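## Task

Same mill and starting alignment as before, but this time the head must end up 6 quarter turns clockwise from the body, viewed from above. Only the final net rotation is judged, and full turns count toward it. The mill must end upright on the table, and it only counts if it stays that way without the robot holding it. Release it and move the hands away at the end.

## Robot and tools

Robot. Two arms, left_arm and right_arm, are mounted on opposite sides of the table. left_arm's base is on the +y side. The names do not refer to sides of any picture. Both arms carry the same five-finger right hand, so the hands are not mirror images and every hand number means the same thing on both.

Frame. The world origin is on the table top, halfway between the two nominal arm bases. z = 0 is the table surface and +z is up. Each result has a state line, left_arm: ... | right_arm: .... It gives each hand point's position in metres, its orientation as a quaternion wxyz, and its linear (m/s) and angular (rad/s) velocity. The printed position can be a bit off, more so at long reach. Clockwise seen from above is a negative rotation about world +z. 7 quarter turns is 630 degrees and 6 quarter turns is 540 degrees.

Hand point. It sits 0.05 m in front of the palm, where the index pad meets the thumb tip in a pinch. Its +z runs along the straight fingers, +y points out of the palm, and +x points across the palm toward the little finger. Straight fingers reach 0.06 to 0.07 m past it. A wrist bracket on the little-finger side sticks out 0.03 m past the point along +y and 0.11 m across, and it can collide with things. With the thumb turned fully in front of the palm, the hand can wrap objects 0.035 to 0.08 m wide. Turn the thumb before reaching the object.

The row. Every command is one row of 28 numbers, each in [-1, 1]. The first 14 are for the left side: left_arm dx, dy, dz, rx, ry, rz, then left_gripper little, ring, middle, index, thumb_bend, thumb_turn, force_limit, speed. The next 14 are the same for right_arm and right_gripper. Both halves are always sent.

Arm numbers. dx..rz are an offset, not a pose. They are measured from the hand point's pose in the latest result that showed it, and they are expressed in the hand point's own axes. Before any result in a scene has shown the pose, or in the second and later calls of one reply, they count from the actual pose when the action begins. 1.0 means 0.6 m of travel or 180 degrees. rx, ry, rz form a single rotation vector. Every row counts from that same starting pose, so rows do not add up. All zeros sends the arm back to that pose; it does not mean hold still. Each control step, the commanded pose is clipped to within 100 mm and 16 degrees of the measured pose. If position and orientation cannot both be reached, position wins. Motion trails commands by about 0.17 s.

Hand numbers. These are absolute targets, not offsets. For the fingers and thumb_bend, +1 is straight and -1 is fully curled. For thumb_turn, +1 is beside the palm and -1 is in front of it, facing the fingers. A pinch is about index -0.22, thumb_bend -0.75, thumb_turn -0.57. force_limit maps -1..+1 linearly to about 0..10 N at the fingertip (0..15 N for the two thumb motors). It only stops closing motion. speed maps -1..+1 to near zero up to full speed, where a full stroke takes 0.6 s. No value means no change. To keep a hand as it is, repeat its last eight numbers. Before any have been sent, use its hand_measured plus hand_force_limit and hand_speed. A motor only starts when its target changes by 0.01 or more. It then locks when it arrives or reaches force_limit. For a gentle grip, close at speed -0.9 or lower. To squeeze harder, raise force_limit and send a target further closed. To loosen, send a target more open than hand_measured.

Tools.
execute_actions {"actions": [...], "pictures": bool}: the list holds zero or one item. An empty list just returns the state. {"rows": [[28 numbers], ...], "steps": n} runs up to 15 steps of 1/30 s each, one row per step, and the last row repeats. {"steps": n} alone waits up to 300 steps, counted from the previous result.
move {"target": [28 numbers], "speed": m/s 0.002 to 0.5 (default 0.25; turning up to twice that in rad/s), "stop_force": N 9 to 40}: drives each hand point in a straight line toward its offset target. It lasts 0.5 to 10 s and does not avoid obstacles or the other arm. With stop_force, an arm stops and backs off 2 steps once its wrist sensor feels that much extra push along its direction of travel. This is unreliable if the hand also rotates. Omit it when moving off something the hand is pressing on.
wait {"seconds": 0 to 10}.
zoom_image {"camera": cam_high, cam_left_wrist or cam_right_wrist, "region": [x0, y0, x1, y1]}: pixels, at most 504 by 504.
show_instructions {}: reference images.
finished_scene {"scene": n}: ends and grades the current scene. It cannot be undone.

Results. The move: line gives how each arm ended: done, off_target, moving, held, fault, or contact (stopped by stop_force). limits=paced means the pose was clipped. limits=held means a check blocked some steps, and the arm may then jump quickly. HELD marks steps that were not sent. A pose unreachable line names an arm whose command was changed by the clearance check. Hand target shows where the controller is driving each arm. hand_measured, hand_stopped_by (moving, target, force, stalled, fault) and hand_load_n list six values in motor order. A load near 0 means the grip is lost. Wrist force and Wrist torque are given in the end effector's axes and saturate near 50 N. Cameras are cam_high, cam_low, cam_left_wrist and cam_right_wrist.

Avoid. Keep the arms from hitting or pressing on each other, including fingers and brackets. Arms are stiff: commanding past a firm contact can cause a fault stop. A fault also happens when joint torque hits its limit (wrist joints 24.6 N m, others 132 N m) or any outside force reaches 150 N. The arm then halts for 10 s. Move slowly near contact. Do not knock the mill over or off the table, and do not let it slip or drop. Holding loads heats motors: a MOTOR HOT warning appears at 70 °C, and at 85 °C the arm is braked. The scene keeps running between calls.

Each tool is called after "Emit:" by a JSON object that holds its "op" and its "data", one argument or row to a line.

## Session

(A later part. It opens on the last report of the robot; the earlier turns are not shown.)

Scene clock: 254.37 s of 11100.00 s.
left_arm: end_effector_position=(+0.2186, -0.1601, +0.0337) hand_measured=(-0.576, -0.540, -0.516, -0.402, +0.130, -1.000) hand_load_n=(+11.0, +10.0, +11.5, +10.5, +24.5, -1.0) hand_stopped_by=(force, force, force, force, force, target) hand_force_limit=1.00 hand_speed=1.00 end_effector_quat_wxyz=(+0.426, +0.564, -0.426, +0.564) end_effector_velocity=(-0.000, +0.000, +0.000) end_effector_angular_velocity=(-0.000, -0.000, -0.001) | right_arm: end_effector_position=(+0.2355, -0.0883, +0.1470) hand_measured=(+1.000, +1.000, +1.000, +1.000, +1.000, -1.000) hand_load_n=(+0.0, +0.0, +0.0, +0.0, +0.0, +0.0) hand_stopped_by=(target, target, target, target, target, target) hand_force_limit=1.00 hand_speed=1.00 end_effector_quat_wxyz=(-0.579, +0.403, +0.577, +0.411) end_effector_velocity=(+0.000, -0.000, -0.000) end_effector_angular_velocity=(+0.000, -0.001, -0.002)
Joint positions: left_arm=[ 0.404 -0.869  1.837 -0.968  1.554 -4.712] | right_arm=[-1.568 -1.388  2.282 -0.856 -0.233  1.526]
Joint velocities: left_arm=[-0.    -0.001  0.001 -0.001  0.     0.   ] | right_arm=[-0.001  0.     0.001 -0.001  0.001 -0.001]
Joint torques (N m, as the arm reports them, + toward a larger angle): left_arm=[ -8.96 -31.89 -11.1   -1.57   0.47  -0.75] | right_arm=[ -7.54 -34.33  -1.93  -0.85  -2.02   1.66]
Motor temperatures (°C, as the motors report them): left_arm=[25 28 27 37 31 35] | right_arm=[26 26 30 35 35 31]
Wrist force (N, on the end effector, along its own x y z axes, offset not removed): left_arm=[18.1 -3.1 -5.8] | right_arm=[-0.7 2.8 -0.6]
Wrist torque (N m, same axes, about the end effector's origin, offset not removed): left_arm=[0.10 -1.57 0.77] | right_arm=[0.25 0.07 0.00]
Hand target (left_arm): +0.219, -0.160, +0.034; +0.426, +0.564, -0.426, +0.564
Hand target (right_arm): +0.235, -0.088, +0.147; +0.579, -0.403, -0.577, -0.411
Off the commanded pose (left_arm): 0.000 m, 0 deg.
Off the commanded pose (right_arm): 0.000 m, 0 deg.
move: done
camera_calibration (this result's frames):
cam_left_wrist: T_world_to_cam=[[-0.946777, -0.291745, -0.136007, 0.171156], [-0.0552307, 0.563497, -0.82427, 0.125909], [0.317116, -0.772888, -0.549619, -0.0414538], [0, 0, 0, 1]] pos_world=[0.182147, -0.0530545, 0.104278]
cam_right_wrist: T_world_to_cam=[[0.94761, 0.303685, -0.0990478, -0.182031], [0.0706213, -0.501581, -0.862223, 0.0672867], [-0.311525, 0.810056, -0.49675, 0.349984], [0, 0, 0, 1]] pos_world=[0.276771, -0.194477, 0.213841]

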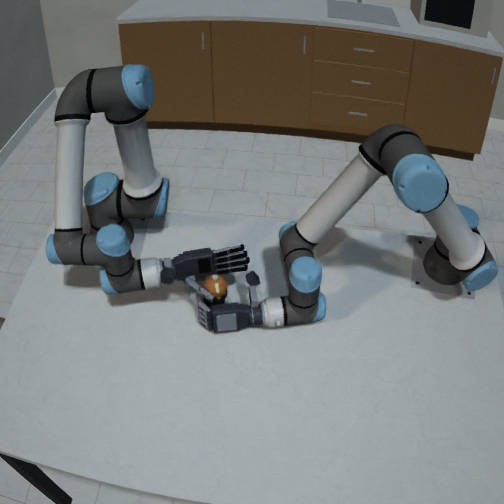

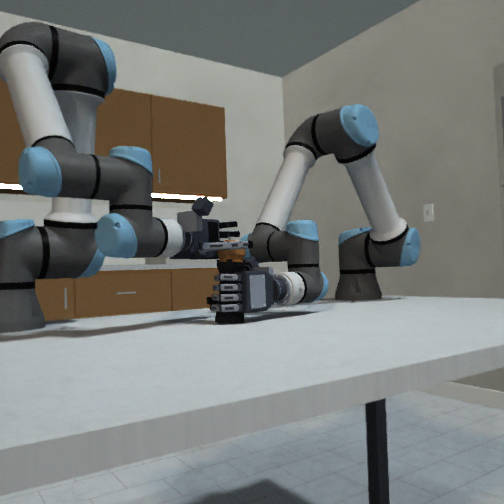

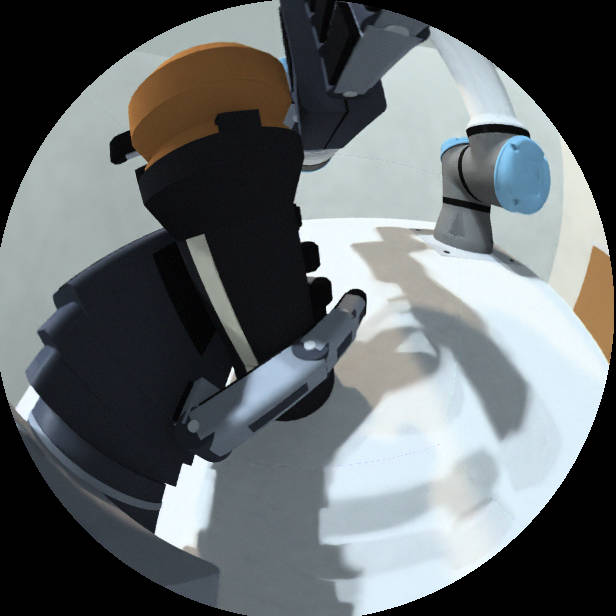

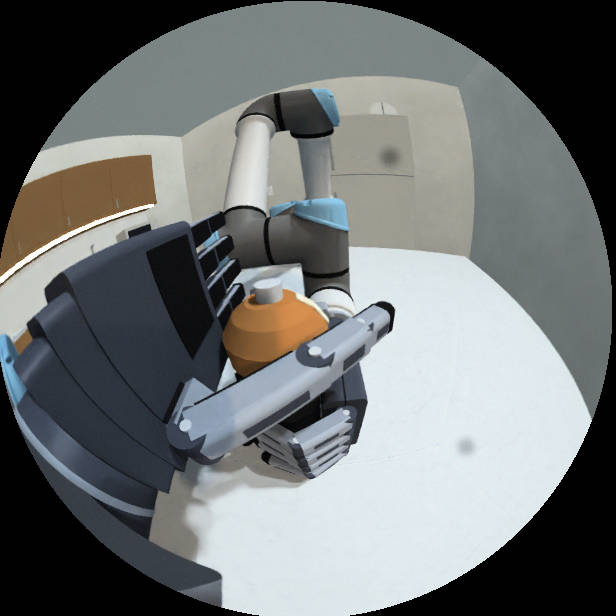

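5 cycles done; starting cycle 6 with step 1, first open move.

Emit:
{"op": "move", "data": {
  "target": [0,0,0,0,0,0,-1,-1,-1,-1,-1,-1,1,1,0,-0.0258,0.0065,0.1667,0,0,1,1,1,1,1,-1,1,1],
  "speed": 0.3
}}

Emit:
{"op": "move", "data": {
  "target": [0,0,0,0,0,0,-1,-1,-1,-1,-1,-1,1,1,0,-0.0258,0.0065,0.1667,0,0,1,1,1,1,1,-1,1,1],
  "speed": 0.3
}}

Emit:
{"op": "move", "data": {
  "target": [0,0,0,0,0,0,-1,-1,-1,-1,-1,-1,1,1,0,-0.0258,0.0065,0.1667,0,0,1,1,1,1,1,-1,1,1],
  "speed": 0.3
}}

Scene clock: 267.27 s of 11100.00 s.
left_arm: end_effector_position=(+0.2185, -0.1601, +0.0336) hand_measured=(-0.576, -0.540, -0.516, -0.402, +0.130, -1.000) hand_load_n=(+11.0, +10.0, +11.5, +10.5, +24.0, -1.0) hand_stopped_by=(force, force, force, force, force, target) hand_force_limit=1.00 hand_speed=1.00 end_effector_quat_wxyz=(+0.426, +0.564, -0.426, +0.564) end_effector_velocity=(-0.000, +0.000, -0.000) end_effector_angular_velocity=(+0.000, +0.001, -0.000) | right_arm: end_effector_position=(+0.2195, -0.0898, +0.1469) hand_measured=(+1.000, +1.000, +1.000, +1.000, +1.000, -1.000) hand_load_n=(+0.0, +0.0, +0.0, +0.0, +0.0, +0.0) hand_stopped_by=(target, target, target, target, target, target) hand_force_limit=1.00 hand_speed=1.00 end_effector_quat_wxyz=(-0.663, +0.240, +0.664, +0.248) end_effector_velocity=(-0.001, -0.000, +0.000) end_effector_angular_velocity=(+0.000, +0.003, +0.010)
Joint positions: left_arm=[ 0.404 -0.869  1.837 -0.968  1.554 -4.712] | right_arm=[-1.49  -1.167  1.953 -0.781 -0.677  1.555]
Joint velocities: left_arm=[ 0.     0.001  0.    -0.001  0.001 -0.001] | right_arm=[ 0.002  0.004 -0.007  0.006 -0.008 -0.001]
Joint torques (N m, as the arm reports them, + toward a larger angle): left_arm=[  4.19 -24.7  -10.26  -1.47   0.46  -0.56] | right_arm=[  6.69 -19.04 -22.01   2.48  -2.04  -1.87]
Motor temperatures (°C, as the motors report them): left_arm=[25 28 27 37 31 35] | right_arm=[26 26 30 35 35 31]
Wrist force (N, on the end effector, along its own x y z axes, offset not removed): left_arm=[16.7 -2.8 -5.8] | right_arm=[-2.1 2.3 -1.2]
Wrist torque (N m, same axes, about the end effector's origin, offset not removed): left_arm=[0.45 -1.31 0.79] | right_arm=[0.27 0.38 -0.07]
Hand target (left_arm): +0.219, -0.160, +0.034; +0.426, +0.564, -0.426, +0.564
Hand target (right_arm): +0.220, -0.090, +0.147; +0.664, -0.239, -0.664, -0.248
Off the commanded pose (left_arm): 0.000 m, 0 deg.
Off the commanded pose (right_arm): 0.000 m, 0 deg.
After step 90, 8.53 s passed at rest.
move: done
camera_calibration (this result's frames):
cam_left_wrist: T_world_to_cam=[[-0.946807, -0.291646, -0.136009, 0.171101], [-0.0551867, 0.563545, -0.82424, 0.125881], [0.317033, -0.772891, -0.549663, -0.0414491], [0, 0, 0, 1]] pos_world=[0.182088, -0.053074, 0.104244]
cam_right_wrist: T_world_to_cam=[[0.669899, 0.736265, -0.0956469, -0.0671748], [0.31714, -0.400246, -0.859782, 0.0222061], [-0.67131, 0.545634, -0.501623, 0.402087], [0, 0, 0, 1]] pos_world=[0.307883, -0.161046, 0.214364]

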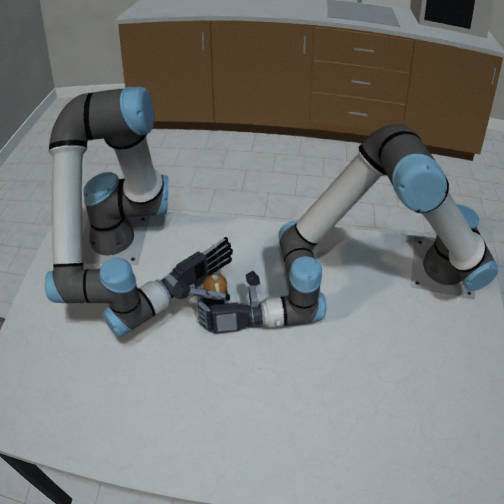

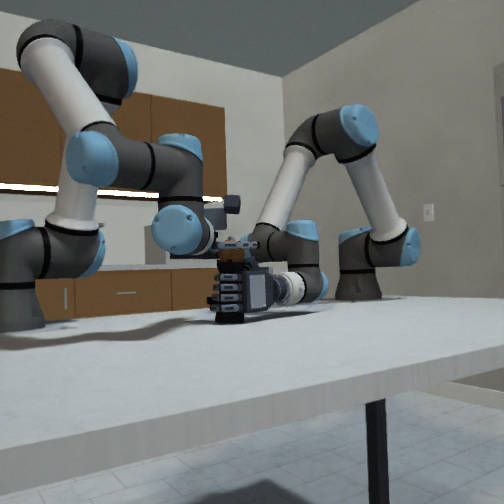

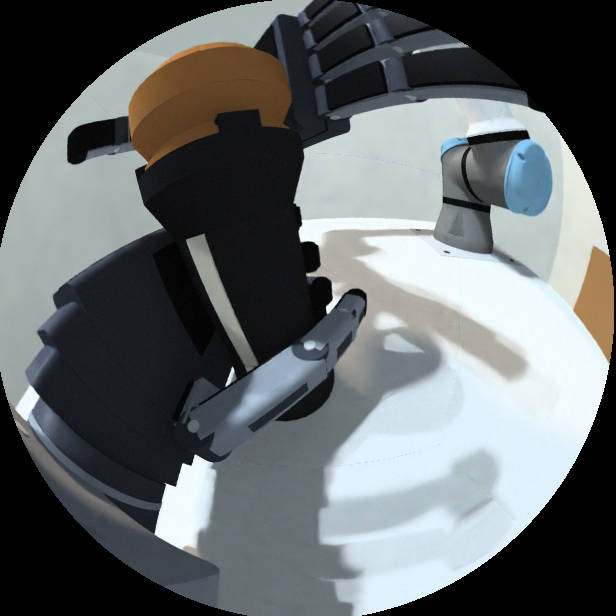

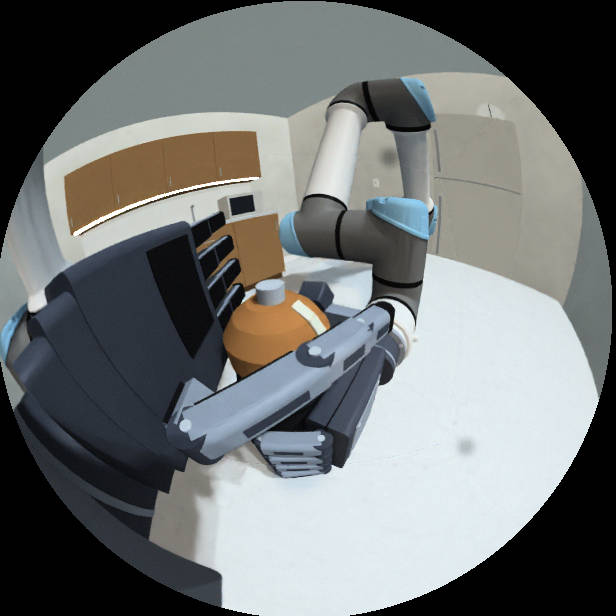

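Scene clock: 268.63 s of 11100.00 s.
left_arm: end_effector_position=(+0.2185, -0.1601, +0.0336) hand_measured=(-0.576, -0.540, -0.516, -0.402, +0.130, -1.000) hand_load_n=(+11.0, +10.0, +11.5, +10.5, +24.5, -1.0) hand_stopped_by=(force, force, force, force, force, target) hand_force_limit=1.00 hand_speed=1.00 end_effector_quat_wxyz=(+0.426, +0.564, -0.426, +0.564) end_effector_velocity=(-0.001, -0.000, -0.000) end_effector_angular_velocity=(+0.000, -0.000, -0.001) | right_arm: end_effector_position=(+0.2064, -0.0990, +0.1467) hand_measured=(+1.000, +1.000, +1.000, +1.000, +1.000, -1.000) hand_load_n=(+0.0, +0.0, +0.0, +0.0, +0.0, +0.0) hand_stopped_by=(target, target, target, target, target, target) hand_force_limit=1.00 hand_speed=1.00 end_effector_quat_wxyz=(-0.703, +0.060, +0.706, +0.068) end_effector_velocity=(-0.000, +0.000, +0.000) end_effector_angular_velocity=(-0.000, +0.001, +0.007)
Joint positions: left_arm=[ 0.404 -0.869  1.837 -0.968  1.554 -4.712] | right_arm=[-1.344 -0.966  1.609 -0.646 -1.054  1.561]
Joint velocities: left_arm=[-0.001  0.     0.    -0.001 -0.     0.   ] | right_arm=[ 0.003  0.004 -0.006  0.004 -0.004  0.   ]
Joint torques (N m, as the arm reports them, + toward a larger angle): left_arm=[  1.52 -23.2  -10.94  -1.49   0.62  -0.62] | right_arm=[  7.59 -30.17 -24.75   2.7   -2.17  -1.7 ]
Motor temperatures (°C, as the motors report them): left_arm=[25 28 27 37 31 35] | right_arm=[26 26 30 35 35 31]
Wrist force (N, on the end effector, along its own x y z axes, offset not removed): left_arm=[14.8 -4.8 -4.8] | right_arm=[-0.8 1.8 -0.9]
Wrist torque (N m, same axes, about the end effector's origin, offset not removed): left_arm=[-0.09 -1.01 0.62] | right_arm=[0.15 0.21 -0.01]
Hand target (left_arm): +0.219, -0.160, +0.034; +0.426, +0.564, -0.426, +0.564
Hand target (right_arm): +0.206, -0.099, +0.147; +0.703, -0.060, -0.706, -0.068
Off the commanded pose (left_arm): 0.000 m, 0 deg.
Off the commanded pose (right_arm): 0.000 m, 0 deg.
move: done
camera_calibration (this result's frames):
cam_left_wrist: T_world_to_cam=[[-0.946806, -0.29165, -0.136009, 0.171104], [-0.0551896, 0.563544, -0.82424, 0.125881], [0.317037, -0.772889, -0.549663, -0.0414498], [0, 0, 0, 1]] pos_world=[0.182091, -0.0530729, 0.104244]
cam_right_wrist: T_world_to_cam=[[0.213226, 0.972337, -0.0953724, 0.0659491], [0.480067, -0.189292, -0.856565, 0.00931353], [-0.850923, 0.136857, -0.507149, 0.395638], [0, 0, 0, 1]] pos_world=[0.318125, -0.116507, 0.214915]

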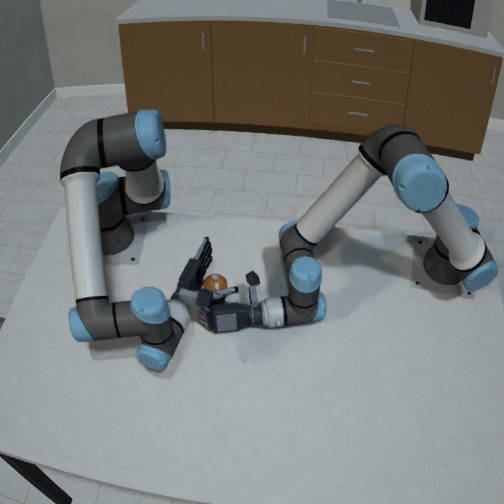

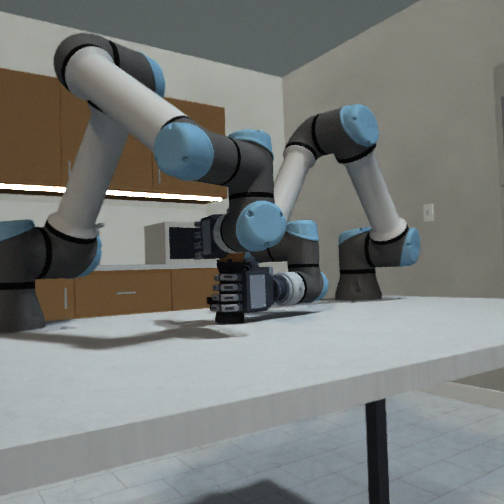

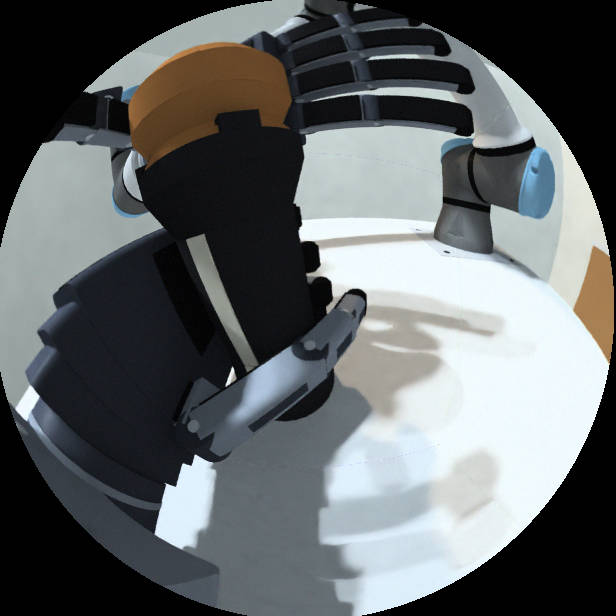

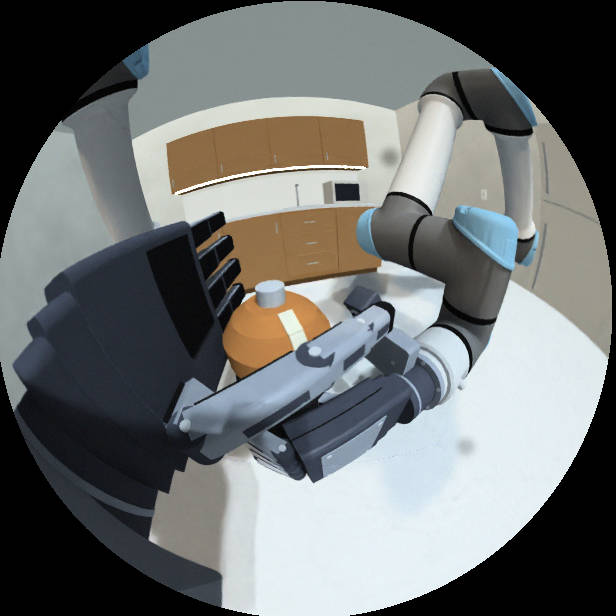

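Scene clock: 270.00 s of 11100.00 s.
left_arm: end_effector_position=(+0.2185, -0.1601, +0.0336) hand_measured=(-0.576, -0.540, -0.516, -0.402, +0.130, -1.000) hand_load_n=(+11.0, +10.0, +11.5, +10.5, +24.5, -1.0) hand_stopped_by=(force, force, force, force, force, target) hand_force_limit=1.00 hand_speed=1.00 end_effector_quat_wxyz=(+0.426, +0.564, -0.426, +0.564) end_effector_velocity=(+0.000, -0.000, +0.001) end_effector_angular_velocity=(-0.002, -0.001, +0.000) | right_arm: end_effector_position=(+0.1997, -0.1135, +0.1465) hand_measured=(+1.000, +1.000, +1.000, +1.000, +1.000, -1.000) hand_load_n=(+0.0, +0.0, +0.0, +0.0, +0.0, +0.0) hand_stopped_by=(target, target, target, target, target, target) hand_force_limit=1.00 hand_speed=1.00 end_effector_quat_wxyz=(+0.694, +0.124, -0.699, +0.117) end_effector_velocity=(+0.000, -0.000, -0.000) end_effector_angular_velocity=(-0.000, -0.001, +0.009)
Joint positions: left_arm=[ 0.404 -0.869  1.837 -0.968  1.554 -4.712] | right_arm=[-1.174 -0.804  1.308 -0.514 -1.408  1.564]
Joint velocities: left_arm=[ 0.    -0.    -0.    -0.002 -0.     0.   ] | right_arm=[ 0.003  0.002 -0.004  0.001 -0.006  0.   ]
Joint torques (N m, as the arm reports them, + toward a larger angle): left_arm=[  1.23 -24.38 -10.27  -1.32   0.45  -0.72] | right_arm=[  6.89 -37.54 -24.6    3.22  -1.84  -0.85]
Motor temperatures (°C, as the motors report them): left_arm=[25 28 27 37 31 35] | right_arm=[26 26 30 35 35 31]
Wrist force (N, on the end effector, along its own x y z axes, offset not removed): left_arm=[15.9 -2.1 -7.6] | right_arm=[-2.2 2.8 -2.3]
Wrist torque (N m, same axes, about the end effector's origin, offset not removed): left_arm=[0.67 -1.07 0.81] | right_arm=[0.41 0.39 -0.10]
Hand target (left_arm): +0.219, -0.160, +0.034; +0.426, +0.564, -0.426, +0.564
Hand target (right_arm): +0.200, -0.113, +0.146; +0.694, +0.124, -0.699, +0.117
Off the commanded pose (left_arm): 0.000 m, 0 deg.
Off the commanded pose (right_arm): 0.000 m, 0 deg.
move: done
camera_calibration (this result's frames):
cam_left_wrist: T_world_to_cam=[[-0.946806, -0.291651, -0.136009, 0.171104], [-0.0551897, 0.563544, -0.82424, 0.125881], [0.317037, -0.772889, -0.549663, -0.0414498], [0, 0, 0, 1]] pos_world=[0.182091, -0.0530729, 0.104244]
cam_right_wrist: T_world_to_cam=[[-0.300334, 0.948749, -0.0983566, 0.181754], [0.515851, 0.0748245, -0.853405, 0.0320078], [-0.802307, -0.307044, -0.511885, 0.332391], [0, 0, 0, 1]] pos_world=[0.304756, -0.0727756, 0.215339]

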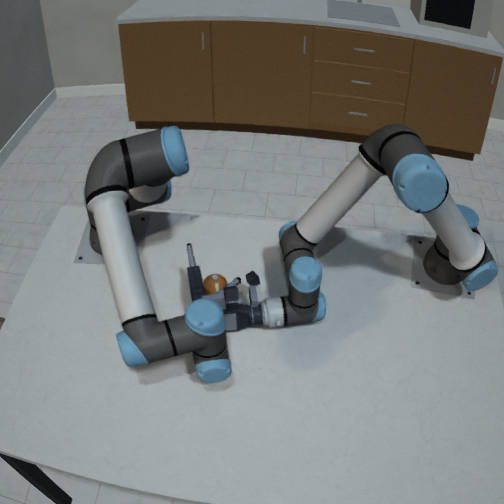

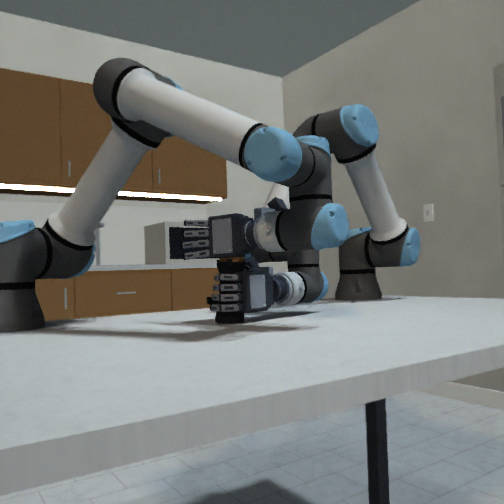

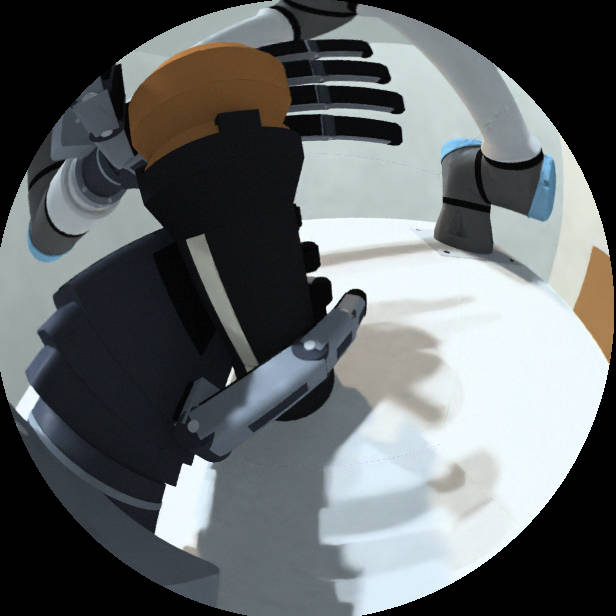

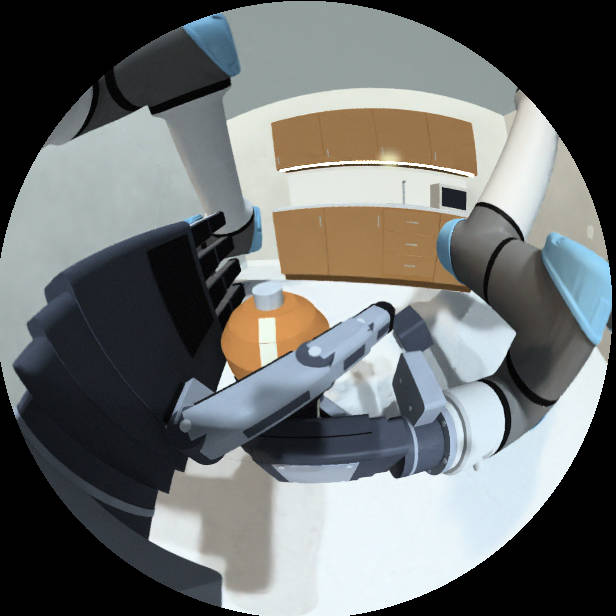

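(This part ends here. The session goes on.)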